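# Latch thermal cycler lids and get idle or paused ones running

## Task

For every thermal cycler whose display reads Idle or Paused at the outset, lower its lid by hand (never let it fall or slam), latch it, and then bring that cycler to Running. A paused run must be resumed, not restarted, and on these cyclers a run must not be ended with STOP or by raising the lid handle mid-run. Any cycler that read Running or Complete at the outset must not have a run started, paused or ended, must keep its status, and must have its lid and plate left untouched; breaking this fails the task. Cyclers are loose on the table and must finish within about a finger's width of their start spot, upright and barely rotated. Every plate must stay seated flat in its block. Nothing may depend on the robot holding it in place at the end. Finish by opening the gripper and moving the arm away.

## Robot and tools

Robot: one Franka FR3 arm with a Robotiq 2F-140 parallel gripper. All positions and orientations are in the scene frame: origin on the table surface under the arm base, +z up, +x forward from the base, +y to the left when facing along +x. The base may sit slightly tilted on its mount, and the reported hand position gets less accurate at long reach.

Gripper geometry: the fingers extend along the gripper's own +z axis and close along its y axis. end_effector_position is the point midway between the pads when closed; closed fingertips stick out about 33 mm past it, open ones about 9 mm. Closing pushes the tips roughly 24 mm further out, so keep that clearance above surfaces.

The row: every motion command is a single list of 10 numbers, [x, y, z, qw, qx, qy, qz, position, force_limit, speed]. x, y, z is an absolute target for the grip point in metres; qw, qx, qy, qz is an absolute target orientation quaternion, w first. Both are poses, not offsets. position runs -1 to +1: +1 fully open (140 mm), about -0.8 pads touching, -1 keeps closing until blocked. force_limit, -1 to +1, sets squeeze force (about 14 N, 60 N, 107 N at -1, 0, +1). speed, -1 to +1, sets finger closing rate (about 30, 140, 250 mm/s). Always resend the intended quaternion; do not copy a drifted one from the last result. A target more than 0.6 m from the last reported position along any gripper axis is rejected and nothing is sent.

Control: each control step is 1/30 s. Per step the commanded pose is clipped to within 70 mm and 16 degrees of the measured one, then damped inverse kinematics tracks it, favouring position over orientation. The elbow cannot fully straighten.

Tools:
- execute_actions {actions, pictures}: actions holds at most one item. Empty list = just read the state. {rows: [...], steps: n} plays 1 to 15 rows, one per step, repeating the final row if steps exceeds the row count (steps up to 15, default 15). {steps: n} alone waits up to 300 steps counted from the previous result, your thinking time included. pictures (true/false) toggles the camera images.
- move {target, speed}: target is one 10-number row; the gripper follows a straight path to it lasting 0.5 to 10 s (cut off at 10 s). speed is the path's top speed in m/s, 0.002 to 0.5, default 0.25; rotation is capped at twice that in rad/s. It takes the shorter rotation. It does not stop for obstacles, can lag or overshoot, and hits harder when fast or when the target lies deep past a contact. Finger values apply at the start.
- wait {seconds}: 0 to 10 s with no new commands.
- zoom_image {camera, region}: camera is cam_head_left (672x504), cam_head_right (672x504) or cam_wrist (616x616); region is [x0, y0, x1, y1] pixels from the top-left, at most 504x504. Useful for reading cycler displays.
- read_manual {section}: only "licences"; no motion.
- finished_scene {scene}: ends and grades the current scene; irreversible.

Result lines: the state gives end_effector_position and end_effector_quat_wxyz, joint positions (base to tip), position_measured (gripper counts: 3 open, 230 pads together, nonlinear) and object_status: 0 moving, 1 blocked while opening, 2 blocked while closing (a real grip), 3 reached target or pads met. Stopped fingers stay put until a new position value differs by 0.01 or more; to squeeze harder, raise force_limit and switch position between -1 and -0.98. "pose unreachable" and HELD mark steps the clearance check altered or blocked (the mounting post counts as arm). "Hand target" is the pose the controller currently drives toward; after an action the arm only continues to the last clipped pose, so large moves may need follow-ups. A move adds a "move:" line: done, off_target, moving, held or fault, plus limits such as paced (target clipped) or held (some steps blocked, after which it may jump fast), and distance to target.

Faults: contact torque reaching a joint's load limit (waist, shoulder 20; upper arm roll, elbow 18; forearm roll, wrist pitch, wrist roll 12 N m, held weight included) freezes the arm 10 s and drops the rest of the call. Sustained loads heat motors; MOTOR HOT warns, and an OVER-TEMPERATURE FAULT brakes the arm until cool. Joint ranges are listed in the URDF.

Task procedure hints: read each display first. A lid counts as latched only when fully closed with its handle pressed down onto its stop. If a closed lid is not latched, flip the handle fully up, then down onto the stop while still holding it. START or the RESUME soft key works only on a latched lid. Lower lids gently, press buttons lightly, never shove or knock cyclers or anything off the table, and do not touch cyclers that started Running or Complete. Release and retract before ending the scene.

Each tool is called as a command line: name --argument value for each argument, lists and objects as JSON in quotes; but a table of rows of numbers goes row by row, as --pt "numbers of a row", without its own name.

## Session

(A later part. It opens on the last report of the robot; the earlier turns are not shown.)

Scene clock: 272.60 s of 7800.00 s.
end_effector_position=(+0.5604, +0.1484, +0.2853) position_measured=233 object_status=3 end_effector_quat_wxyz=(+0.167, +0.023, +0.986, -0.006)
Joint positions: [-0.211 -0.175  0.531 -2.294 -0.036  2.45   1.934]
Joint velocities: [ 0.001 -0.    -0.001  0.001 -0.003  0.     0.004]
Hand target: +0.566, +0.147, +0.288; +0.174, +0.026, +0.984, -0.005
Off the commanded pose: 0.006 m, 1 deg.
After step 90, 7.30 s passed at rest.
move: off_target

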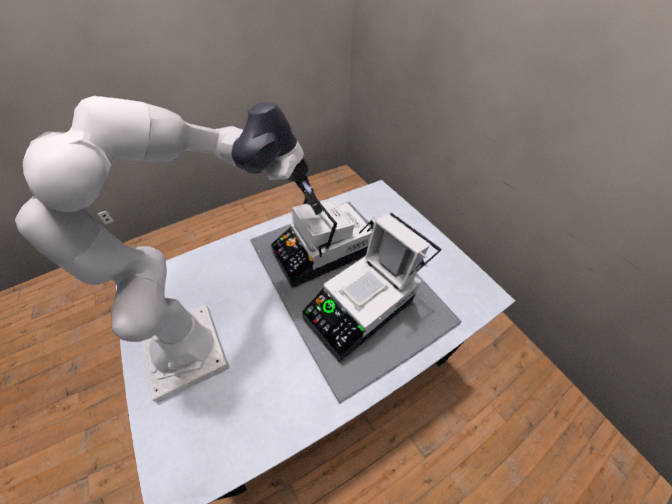

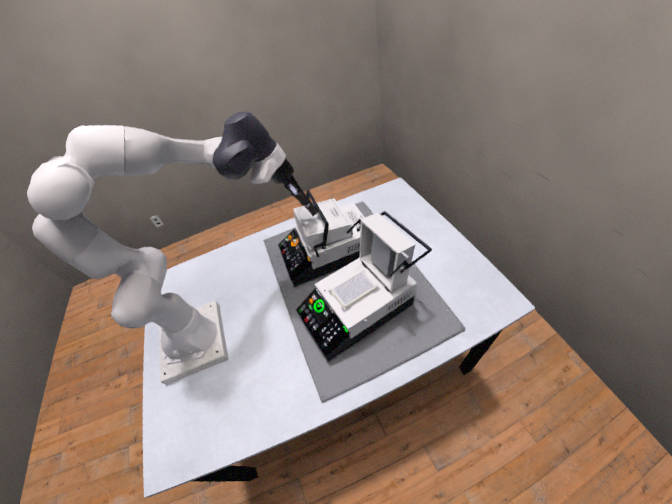

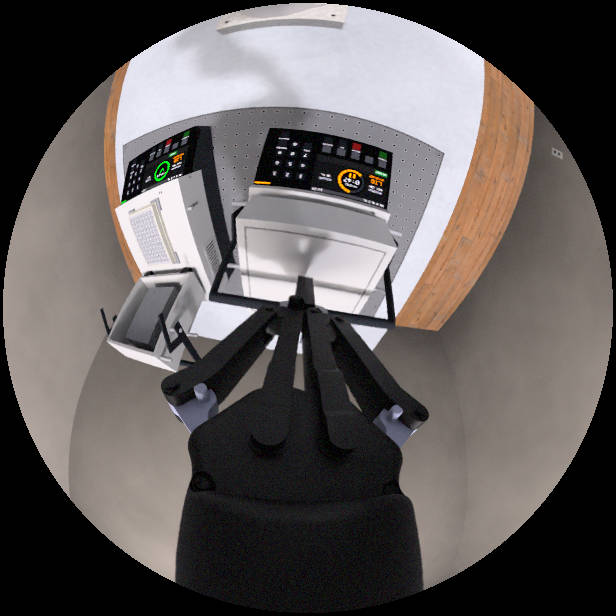

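move --target '[0.545, 0.148, 0.3, -0.1735, -0.0258, -0.9845, 0.0045, -1, 0, 0]' --speed 0.01

move --target '[0.55, 0.148, 0.35, -0.1735, -0.0258, -0.9845, 0.0045, -1, 0, 0]' --speed 0.03

move --target '[0.625, 0.146, 0.35, 0.1735, -0.0258, -0.9845, -0.0045, -1, 0, 0]' --speed 0.04

zoom_image --camera "cam_head_left" --region '[240, 130, 410, 290]'

Scene clock: 307.50 s of 7800.00 s.
end_effector_position=(+0.5461, +0.1484, +0.3000) position_measured=233 object_status=3 end_effector_quat_wxyz=(+0.174, +0.027, +0.984, -0.004)
Joint positions: [-0.187 -0.249  0.511 -2.331  0.011  2.436  1.916]
Joint velocities: [ 0.004  0.    -0.003 -0.002  0.004 -0.002 -0.004]
Hand target: +0.545, +0.148, +0.300; +0.173, +0.026, +0.985, -0.004
Off the commanded pose: 0.001 m, 0 deg.
After step 90, 29.57 s passed at rest.
move: done

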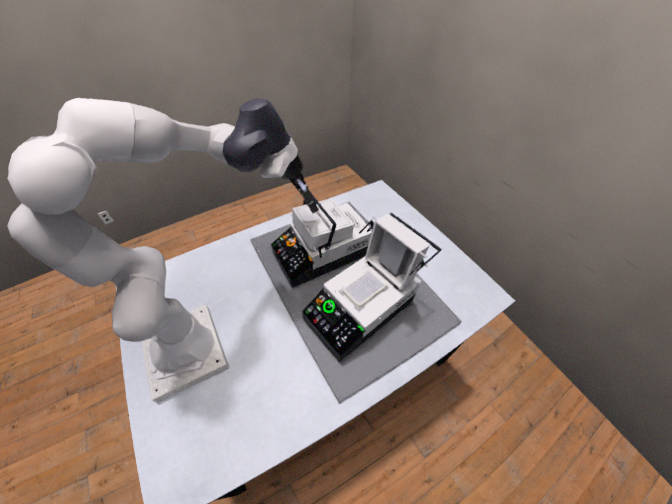

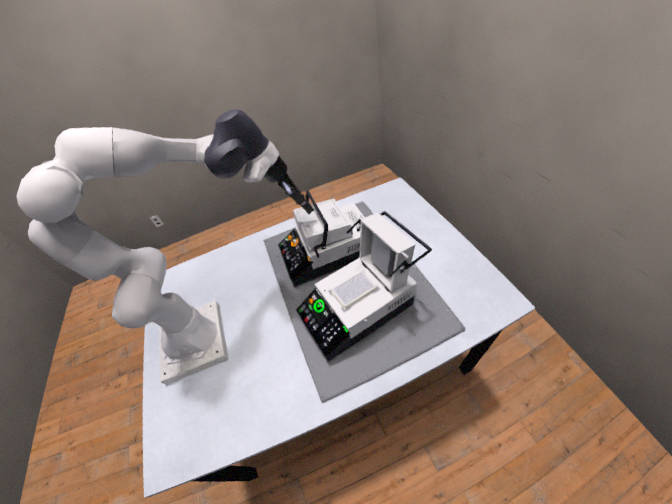

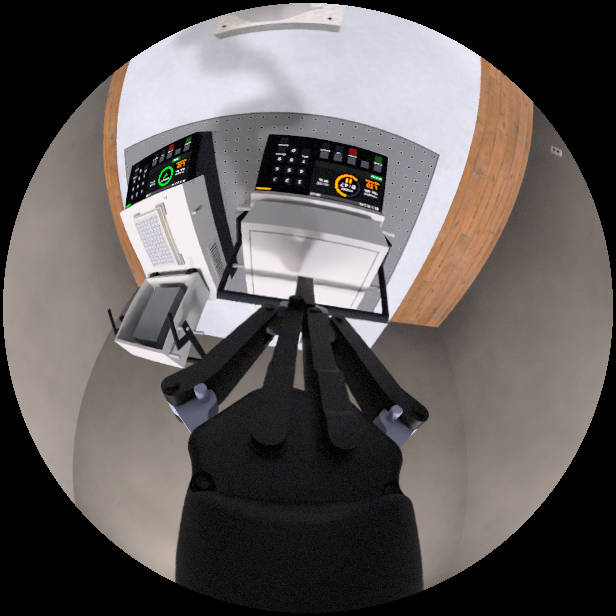

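Scene clock: 309.43 s of 7800.00 s.
end_effector_position=(+0.5509, +0.1470, +0.3491) position_measured=233 object_status=3 end_effector_quat_wxyz=(+0.175, +0.028, +0.984, -0.005)
Joint positions: [-0.176 -0.277  0.483 -2.23   0.023  2.308  1.894]
Joint velocities: [ 0.003  0.    -0.004  0.     0.001 -0.019 -0.005]
Hand target: +0.550, +0.147, +0.350; +0.174, +0.026, +0.984, -0.005
Off the commanded pose: 0.002 m, 0 deg.
move: done

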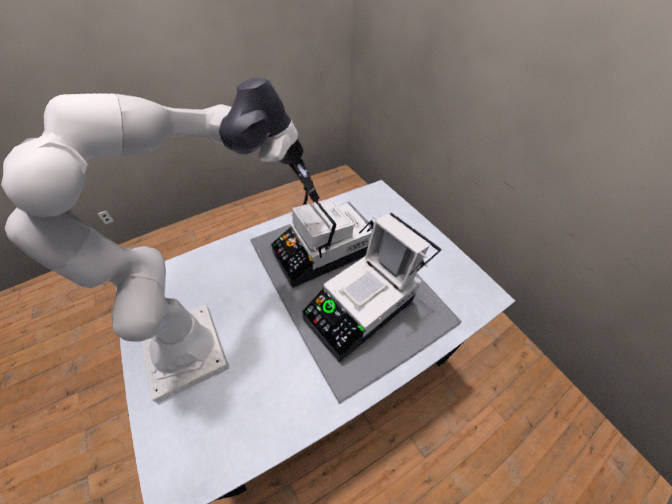

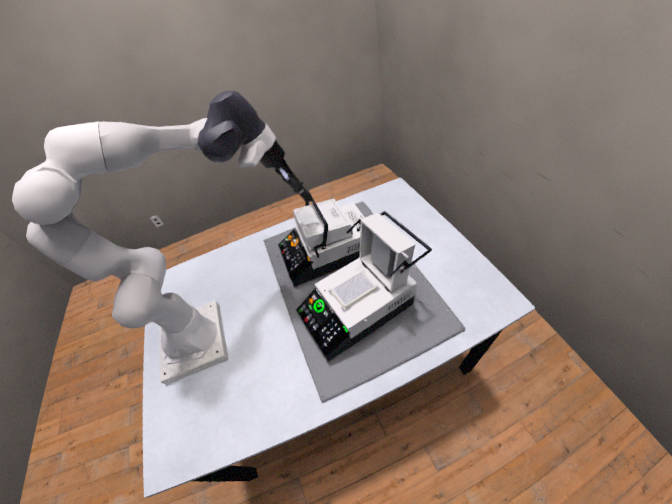

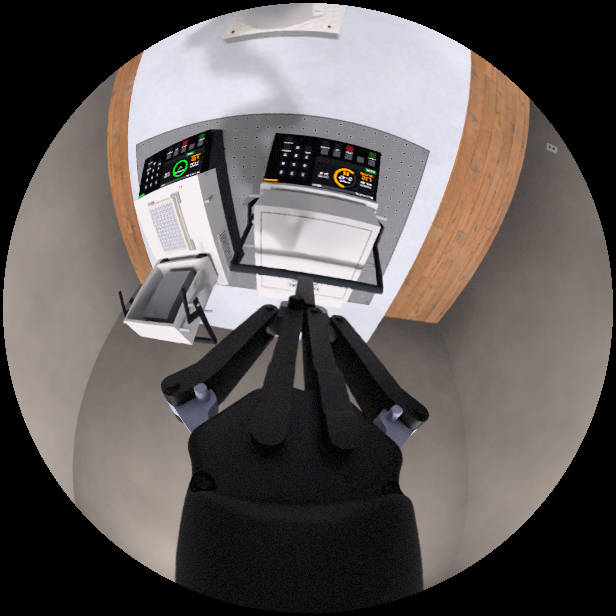

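Scene clock: 318.57 s of 7800.00 s.
end_effector_position=(+0.6232, +0.1416, +0.3468) position_measured=233 object_status=3 end_effector_quat_wxyz=(-0.152, +0.037, +0.988, +0.001)
Joint positions: [ 0.096  0.89   0.389 -0.489 -0.205  1.051  1.928]
Joint velocities: [ 0.004 -0.    -0.008 -0.     0.001 -0.012 -0.008]
Hand target: +0.622, +0.142, +0.345; -0.155, +0.033, +0.987, +0.001
Off the commanded pose: 0.006 m, 3 deg.
elbow stopped short: the move would have taken joint 4 (elbow) straighter than the controller allows; a more bent joint 4 avoids this.
move: off_target

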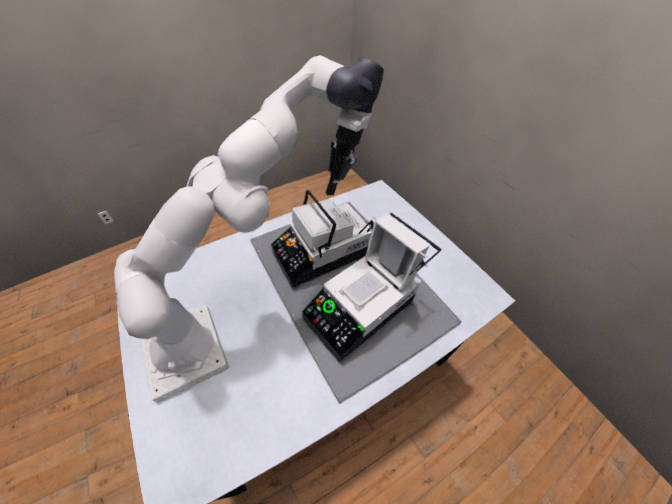

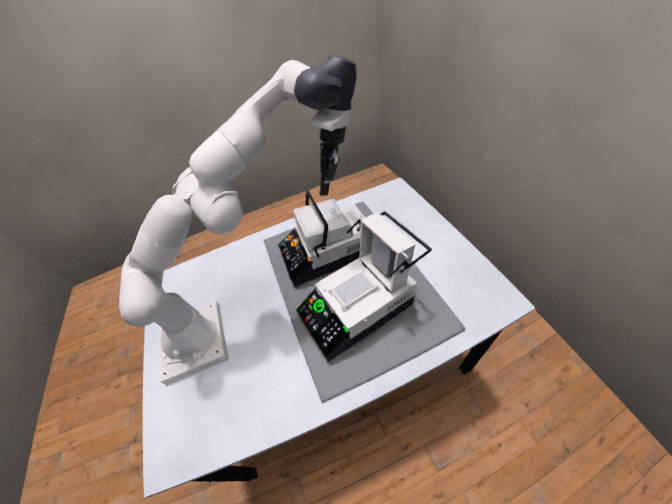

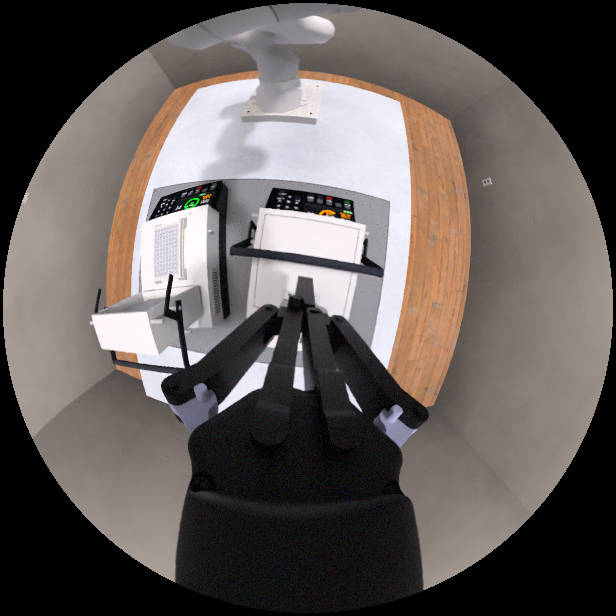

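Region (240, 130, 410, 290) of cam_head_left's 672x504 image, scaled by 2.965, with more detail than that image has; it fills the top 474 rows of this view, and the rest is white.

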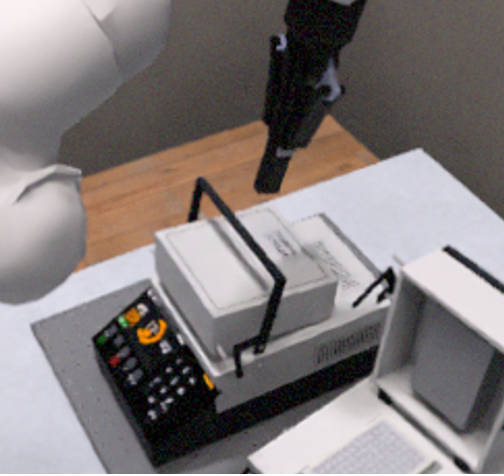

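move --target '[0.615, 0.146, 0.335, 0, -0.0262, -0.9997, 0, -1, 0, 0]' --speed 0.02

move --target '[0.615, 0.146, 0.3, 0, -0.0262, -0.9997, 0, -1, 0, 0]' --speed 0.015

zoom_image --camera "cam_head_left" --region '[240, 130, 410, 290]'

Scene clock: 344.87 s of 7800.00 s.
end_effector_position=(+0.6162, +0.1455, +0.3355) position_measured=233 object_status=3 end_effector_quat_wxyz=(-0.003, +0.026, +1.000, +0.003)
Joint positions: [-0.134  0.278  0.458 -1.543 -0.114  1.78   1.923]
Joint velocities: [-0.001 -0.004 -0.001 -0.007  0.002  0.021 -0.004]
Hand target: +0.617, +0.147, +0.337; +0.000, +0.024, +1.000, +0.005
Off the commanded pose: 0.001 m, 0 deg.
After step 90, 15.37 s passed at rest.
move: done

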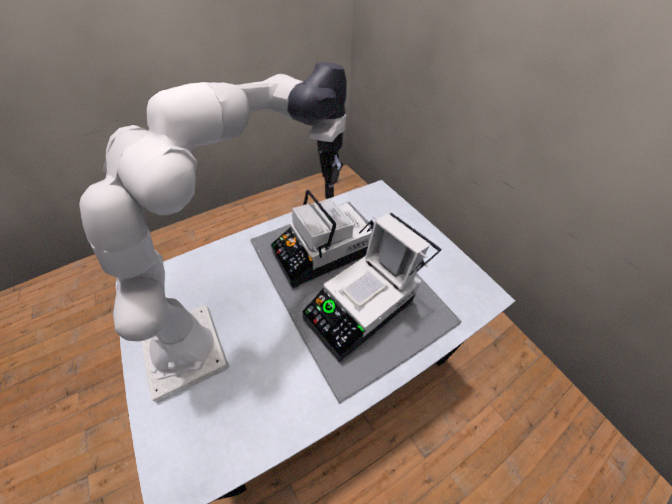

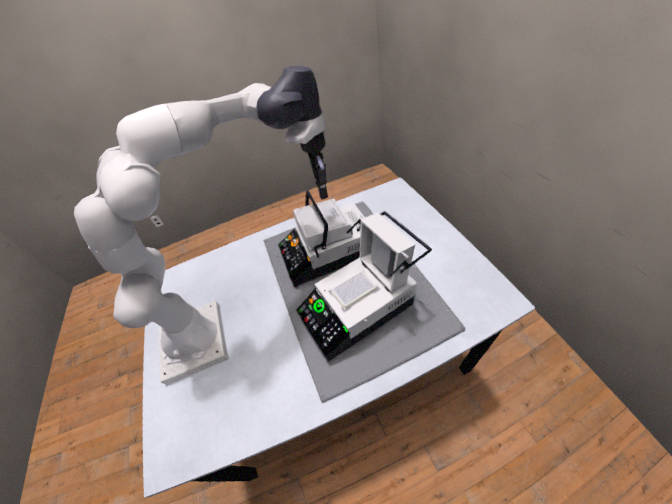

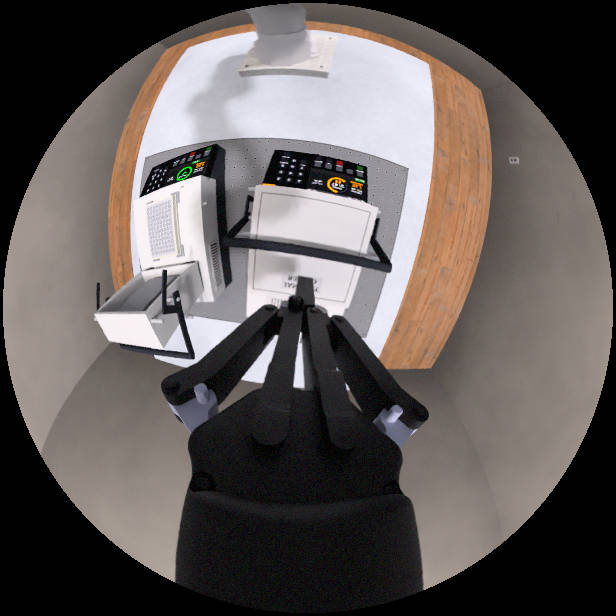

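Scene clock: 347.47 s of 7800.00 s.
end_effector_position=(+0.6138, +0.1475, +0.2999) position_measured=233 object_status=3 end_effector_quat_wxyz=(-0.002, +0.023, +1.000, +0.001)
Joint positions: [-0.134  0.278  0.455 -1.634 -0.119  1.87   1.926]
Joint velocities: [ 0.    -0.     0.    -0.003 -0.002  0.012  0.001]
Hand target: +0.615, +0.146, +0.300; +0.000, +0.026, +1.000, +0.000
Off the commanded pose: 0.002 m, 0 deg.
move: done

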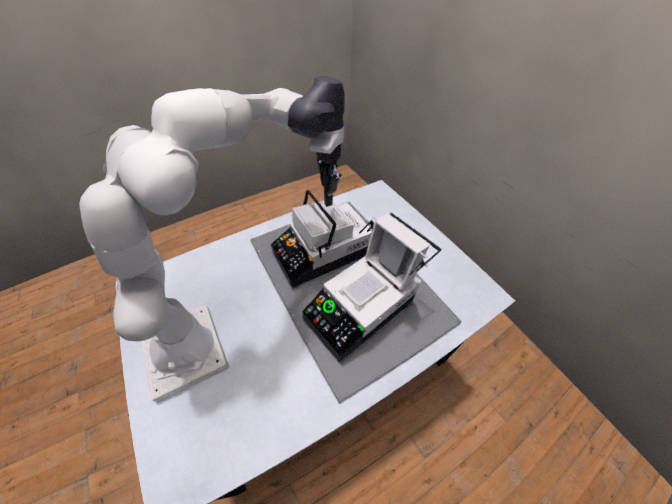

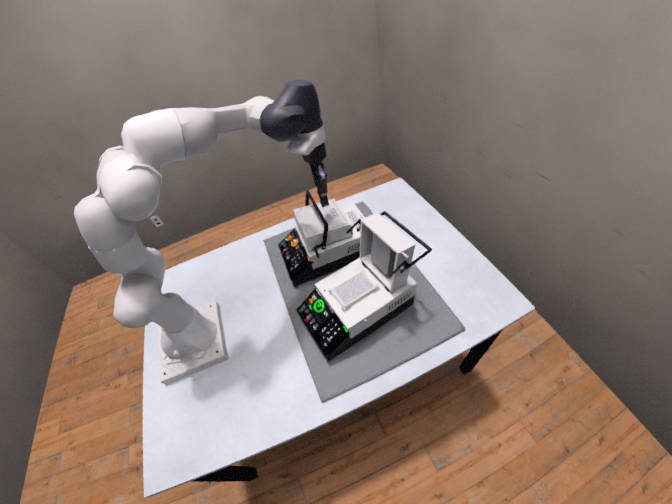

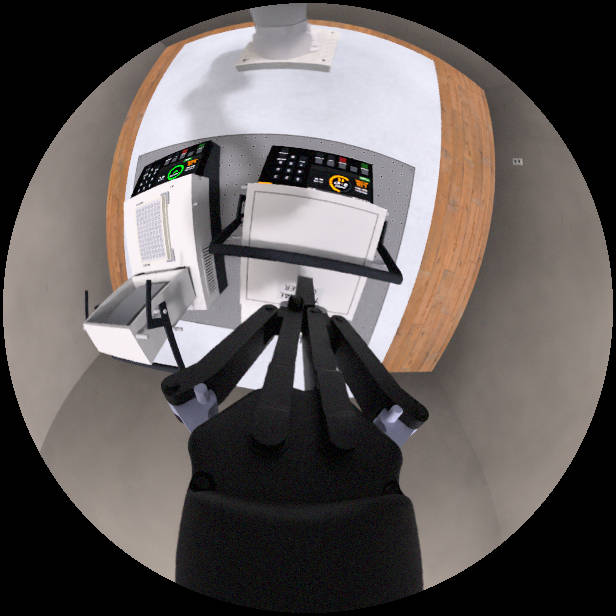

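Region (240, 130, 410, 290) of cam_head_left's 672x504 image, scaled by 2.965, with more detail than that image has; it fills the top 474 rows of this view, and the rest is white.

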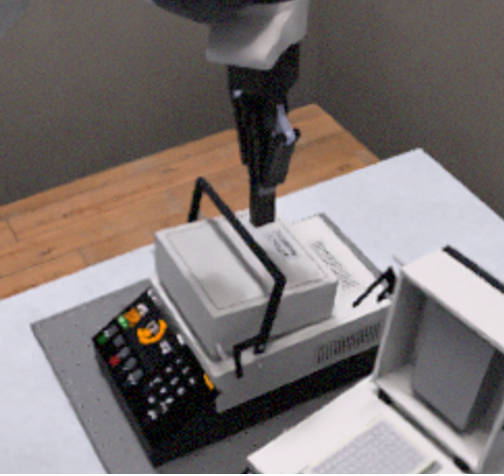

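move --target '[0.59, 0.147, 0.299, 0, -0.0262, -0.9997, 0, -1, 0, 0]' --speed 0.006

move --target '[0.57, 0.148, 0.303, 0, -0.0262, -0.9997, 0, -1, 0, 0]' --speed 0.006

zoom_image --camera "cam_head_left" --region '[240, 130, 410, 290]'

Scene clock: 374.37 s of 7800.00 s.
end_effector_position=(+0.5920, +0.1473, +0.3003) position_measured=233 object_status=3 end_effector_quat_wxyz=(+0.002, +0.027, +1.000, -0.000)
Joint positions: [-0.142  0.194  0.455 -1.741 -0.088  1.91   1.926]
Joint velocities: [-0.001 -0.003  0.    -0.002  0.001  0.002 -0.003]
Hand target: +0.590, +0.147, +0.299; -0.000, +0.026, +1.000, +0.000
Off the commanded pose: 0.002 m, 0 deg.
After step 90, 19.60 s passed at rest.
move: done

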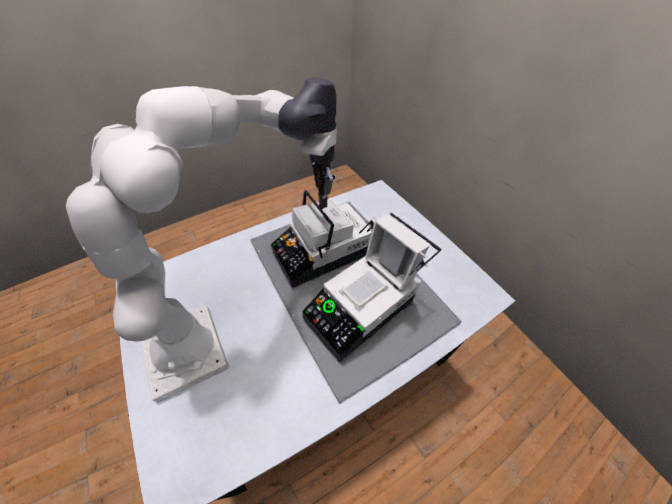

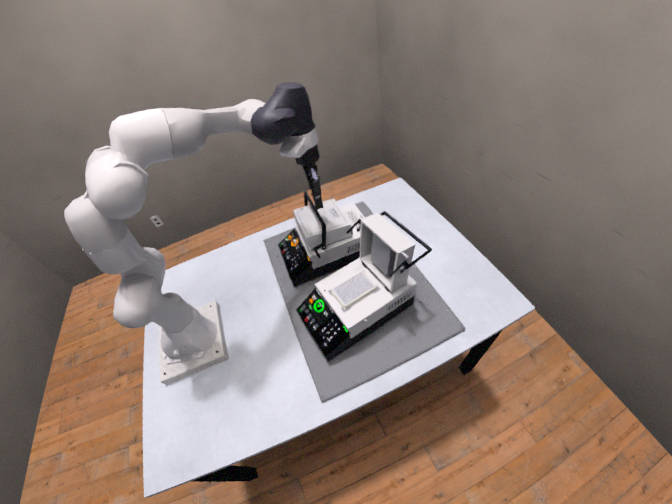

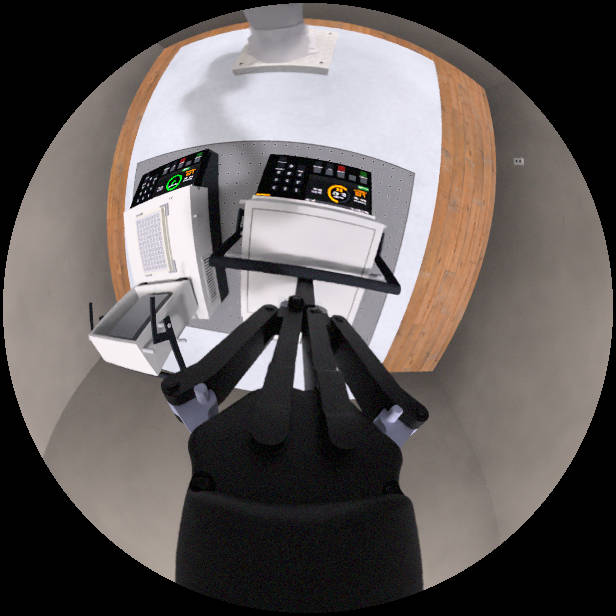

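Scene clock: 378.27 s of 7800.00 s.
end_effector_position=(+0.5711, +0.1480, +0.3034) position_measured=233 object_status=3 end_effector_quat_wxyz=(+0.001, +0.027, +1.000, -0.001)
Joint positions: [-0.146  0.127  0.455 -1.813 -0.058  1.919  1.917]
Joint velocities: [-0.002 -0.001  0.    -0.001  0.001  0.    -0.003]
Hand target: +0.570, +0.148, +0.303; -0.000, +0.026, +1.000, +0.000
Off the commanded pose: 0.001 m, 0 deg.
move: done

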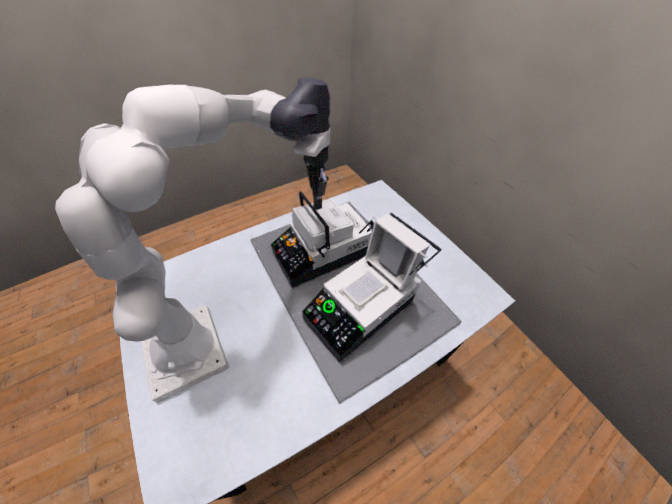

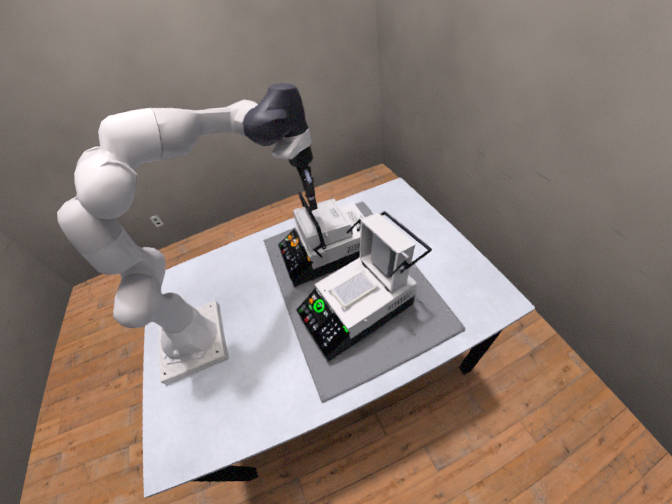

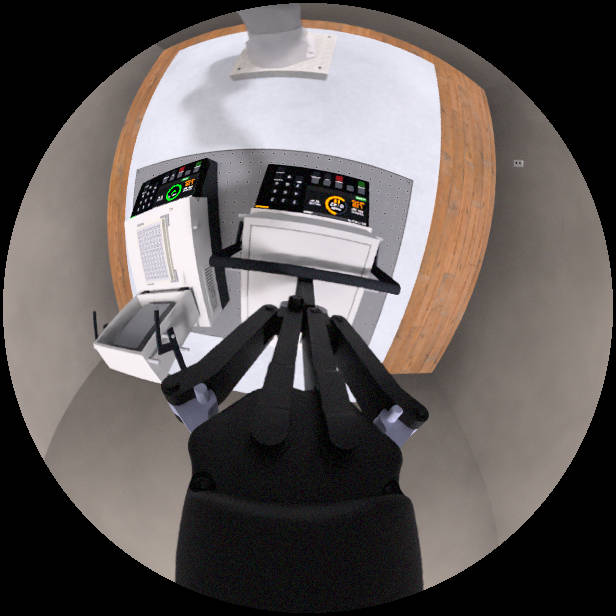

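Region (240, 130, 410, 290) of cam_head_left's 672x504 image, scaled by 2.965, with more detail than that image has; it fills the top 474 rows of this view, and the rest is white.

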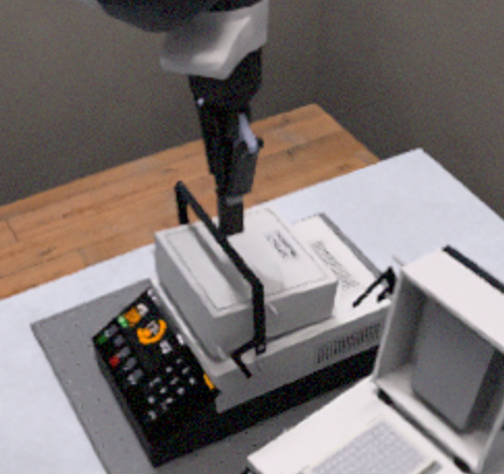

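move --target '[0.55, 0.1485, 0.303, 0, -0.0262, -0.9997, 0, -1, 0, 0]' --speed 0.006

move --target '[0.53, 0.149, 0.3, 0, -0.0262, -0.9997, 0, -1, 0, 0]' --speed 0.006

zoom_image --camera "cam_head_left" --region '[240, 130, 410, 290]'

Scene clock: 415.90 s of 7800.00 s.
end_effector_position=(+0.5503, +0.1487, +0.3024) position_measured=233 object_status=3 end_effector_quat_wxyz=(-0.001, +0.027, +1.000, -0.001)
Joint positions: [-0.149  0.063  0.455 -1.89  -0.027  1.936  1.906]
Joint velocities: [-0.001 -0.001  0.001 -0.001  0.001  0.001 -0.002]
Hand target: +0.550, +0.149, +0.303; -0.000, +0.026, +1.000, +0.000
Off the commanded pose: 0.001 m, 0 deg.
After step 90, 30.90 s passed at rest.
move: done

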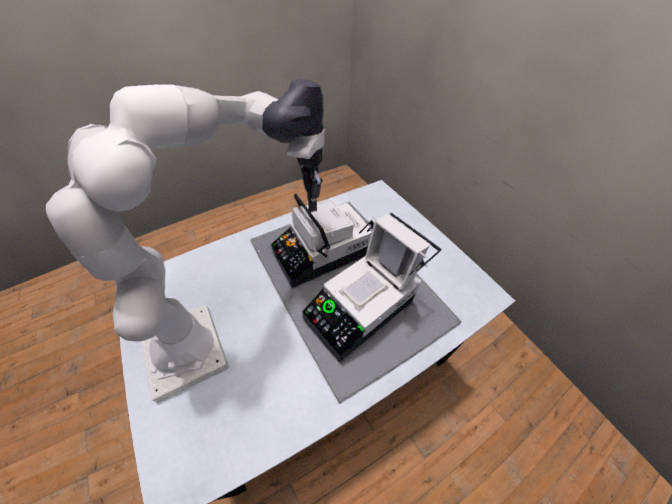

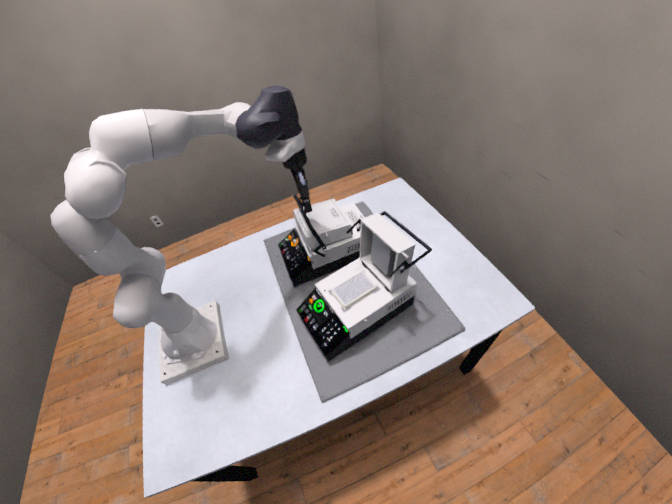

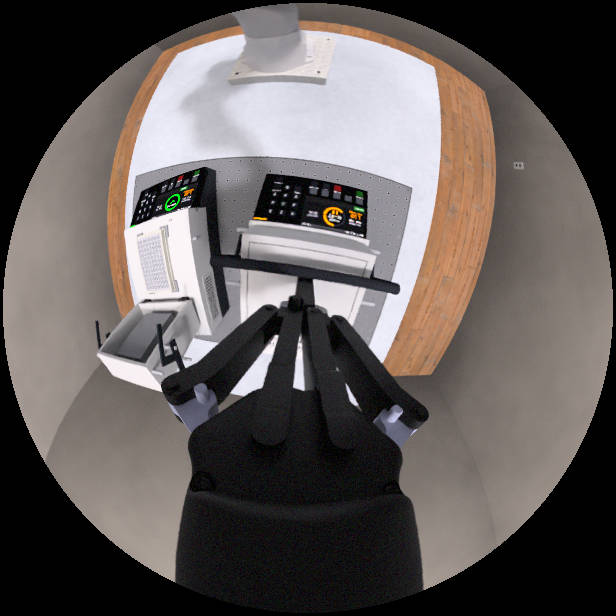

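Scene clock: 419.53 s of 7800.00 s.
end_effector_position=(+0.5347, +0.1491, +0.2985) position_measured=233 object_status=3 end_effector_quat_wxyz=(+0.004, +0.027, +1.000, +0.001)
Joint positions: [-0.149  0.004  0.453 -1.967  0.001  1.97   1.894]
Joint velocities: [ 0.001 -0.001  0.001 -0.001  0.001  0.003 -0.003]
Hand target: +0.530, +0.149, +0.300; -0.000, +0.026, +1.000, +0.000
Off the commanded pose: 0.005 m, 0 deg.
move: off_target

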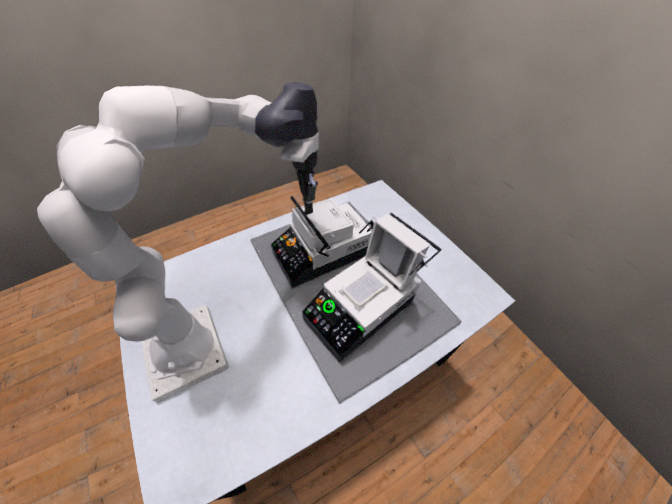

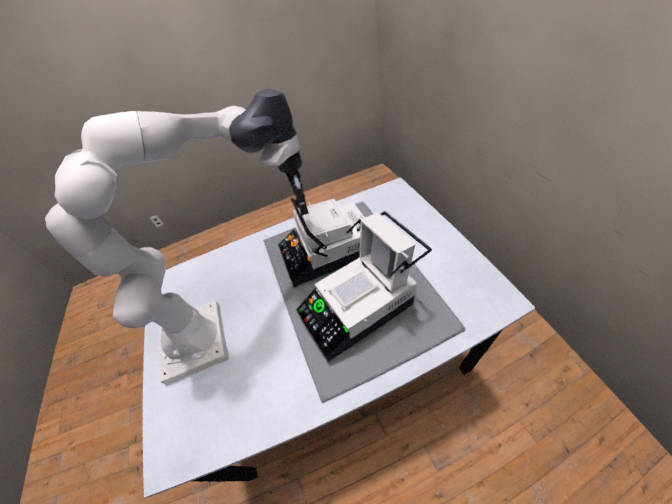

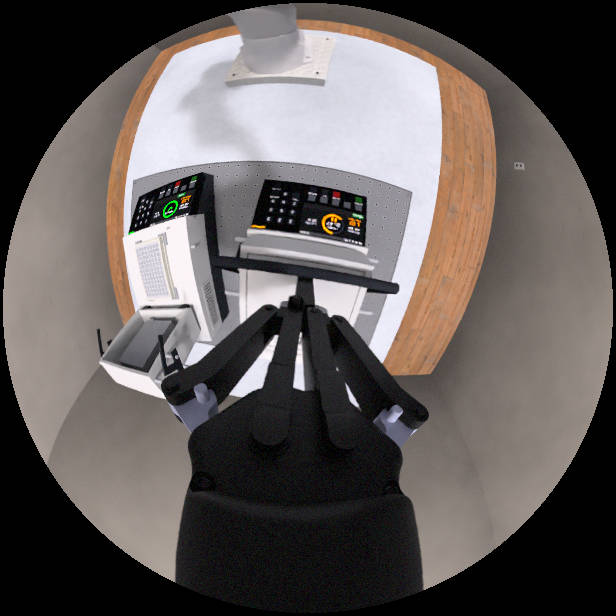

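Region (240, 130, 410, 290) of cam_head_left's 672x504 image, scaled by 2.965, with more detail than that image has; it fills the top 474 rows of this view, and the rest is white.

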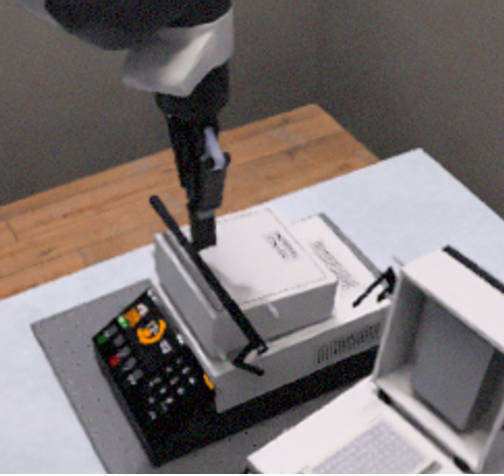

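zoom_image --camera "cam_head_left" --region '[275, 190, 365, 275]'

zoom_image --camera "cam_head_right" --region '[275, 190, 365, 275]'

Region (275, 190, 365, 275) of cam_head_left's 672x504 image, scaled by 5.600, with more detail than that image has.

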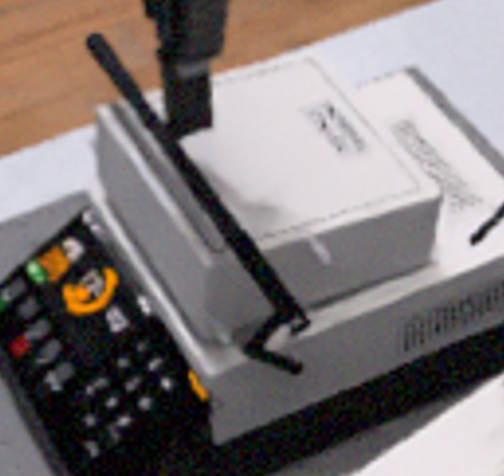

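Region (275, 190, 365, 275) of cam_head_right's 672x504 image, scaled by 5.600, with more detail than that image has.

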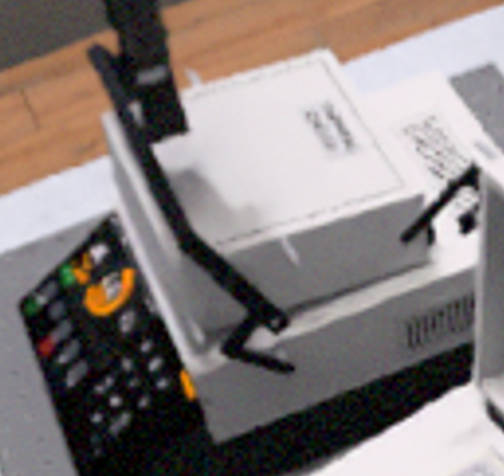

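move --target '[0.523, 0.149, 0.294, 0, -0.0262, -0.9997, 0, -1, 0, 0]' --speed 0.004

zoom_image --camera "cam_head_left" --region '[275, 190, 365, 275]'

zoom_image --camera "cam_head_right" --region '[275, 190, 365, 275]'

Scene clock: 487.57 s of 7800.00 s.
end_effector_position=(+0.5297, +0.1493, +0.2954) position_measured=233 object_status=3 end_effector_quat_wxyz=(+0.008, +0.028, +1.000, +0.001)
Joint positions: [-0.149 -0.018  0.453 -2.001  0.01   1.992  1.891]
Joint velocities: [-0.    -0.001 -0.    -0.002  0.     0.    -0.003]
Hand target: +0.523, +0.149, +0.294; +0.000, +0.026, +1.000, +0.000
Off the commanded pose: 0.007 m, 1 deg.
After step 90, 61.70 s passed at rest.
move: off_target

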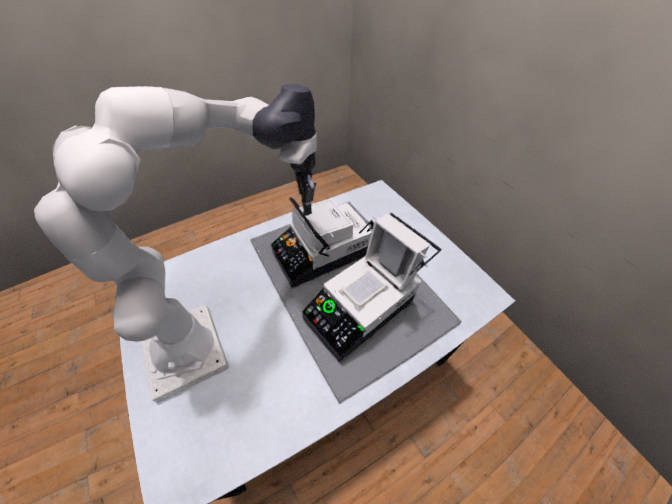

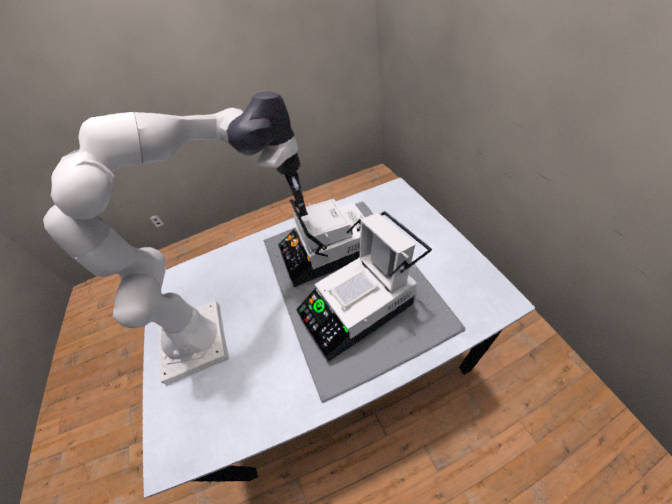

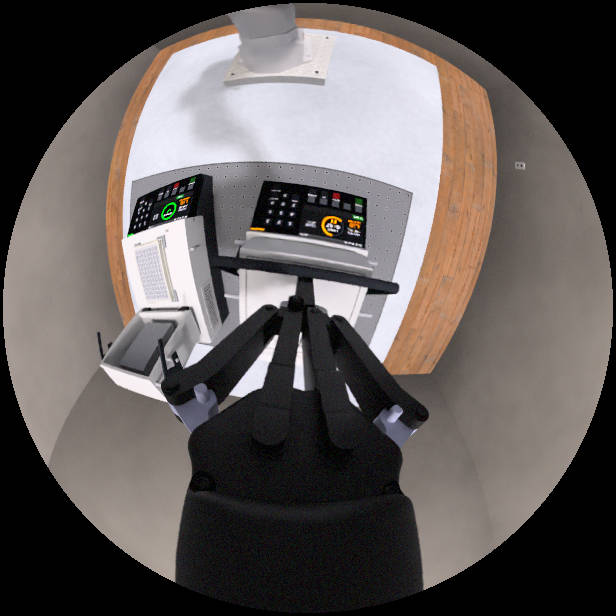

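Region (275, 190, 365, 275) of cam_head_left's 672x504 image, scaled by 5.600, with more detail than that image has.

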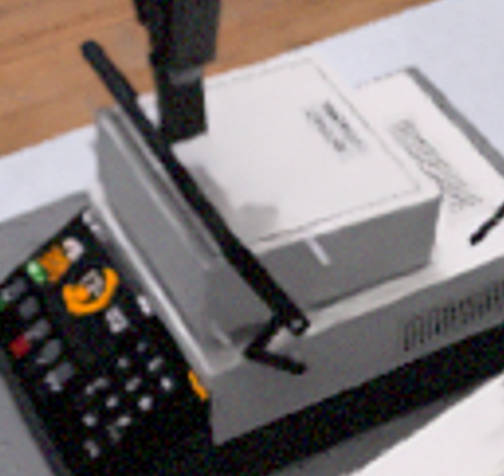

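Region (275, 190, 365, 275) of cam_head_right's 672x504 image, scaled by 5.600, with more detail than that image has.

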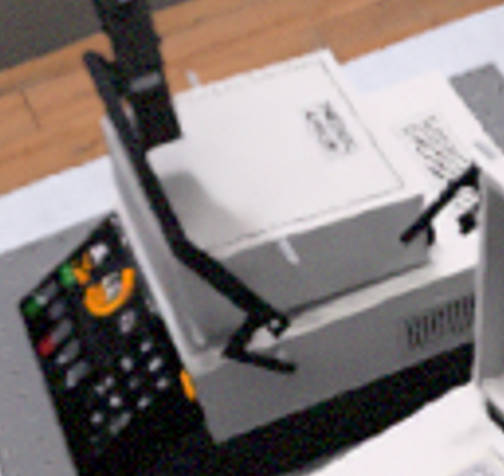

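execute_actions --actions '[]'

Scene clock: 519.00 s of 7800.00 s.
end_effector_position=(+0.5297, +0.1493, +0.2954) position_measured=233 object_status=3 end_effector_quat_wxyz=(+0.008, +0.028, +1.000, +0.001)
Joint positions: [-0.149 -0.018  0.453 -2.001  0.011  1.992  1.891]
Joint velocities: [-0.    -0.    -0.001  0.001 -0.001  0.     0.   ]
Hand target: +0.523, +0.149, +0.294; +0.000, +0.026, +1.000, +0.000
Off the commanded pose: 0.007 m, 1 deg.
Steps of this call (steps 1 to 90: nothing new was sent; then 28.43 s passed at rest). Readings (end_effector_position | what the end effector reports):
1: (+0.5297, +0.1493, +0.2954) | position_measured=233 object_status=3
2: (+0.5297, +0.1493, +0.2954) | position_measured=233 object_status=3
4: (+0.5297, +0.1493, +0.2954) | position_measured=233 object_status=3
8: (+0.5297, +0.1493, +0.2954) | position_measured=233 object_status=3
90: the state above

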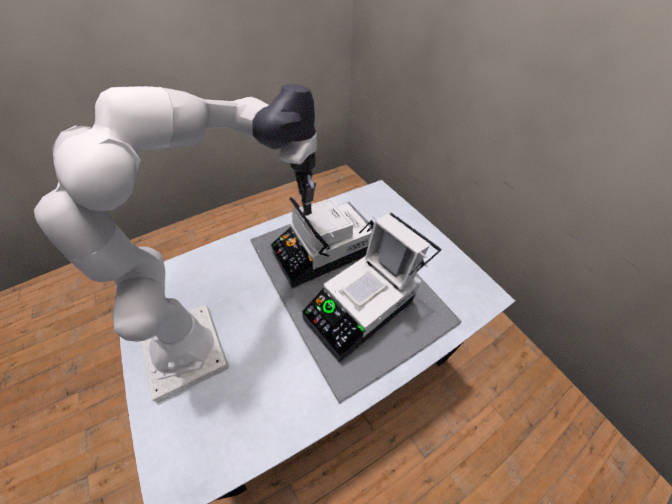

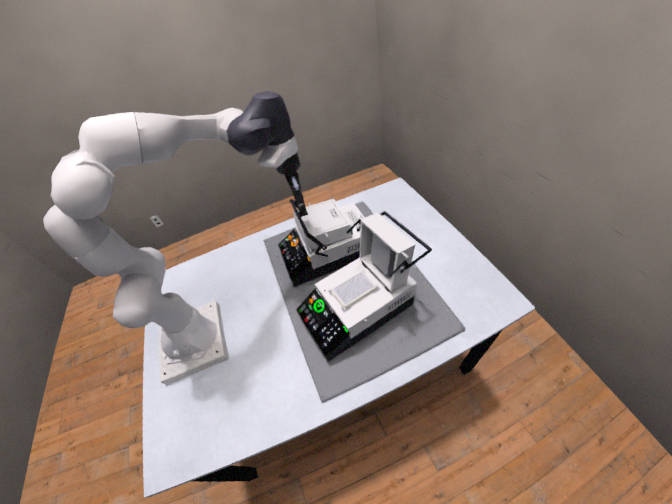

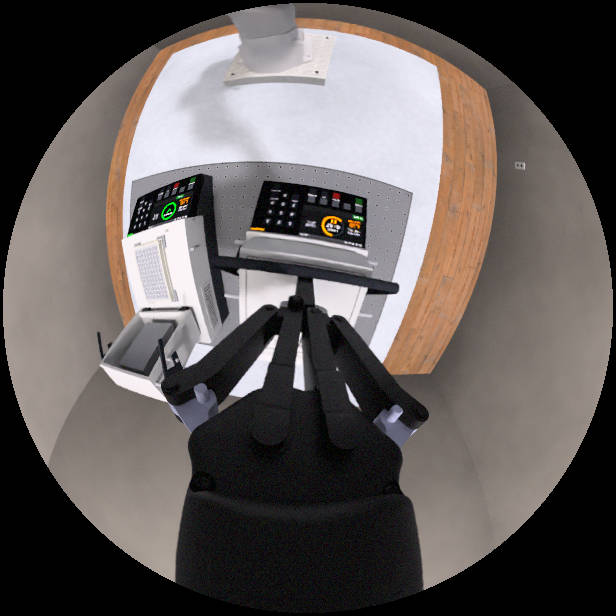

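zoom_image --camera "cam_head_left" --region '[250, 170, 400, 290]'

Region (250, 170, 400, 290) of cam_head_left's 672x504 image, scaled by 3.360, with more detail than that image has; it fills the top 403 rows of this view, and the rest is white.

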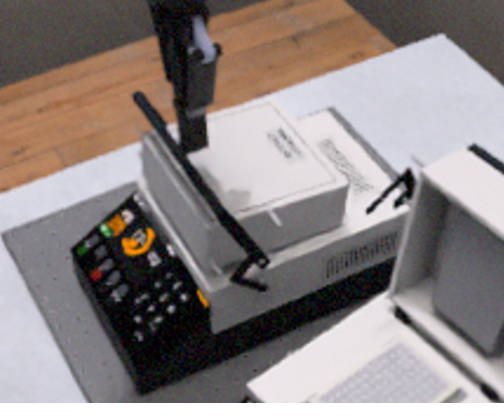

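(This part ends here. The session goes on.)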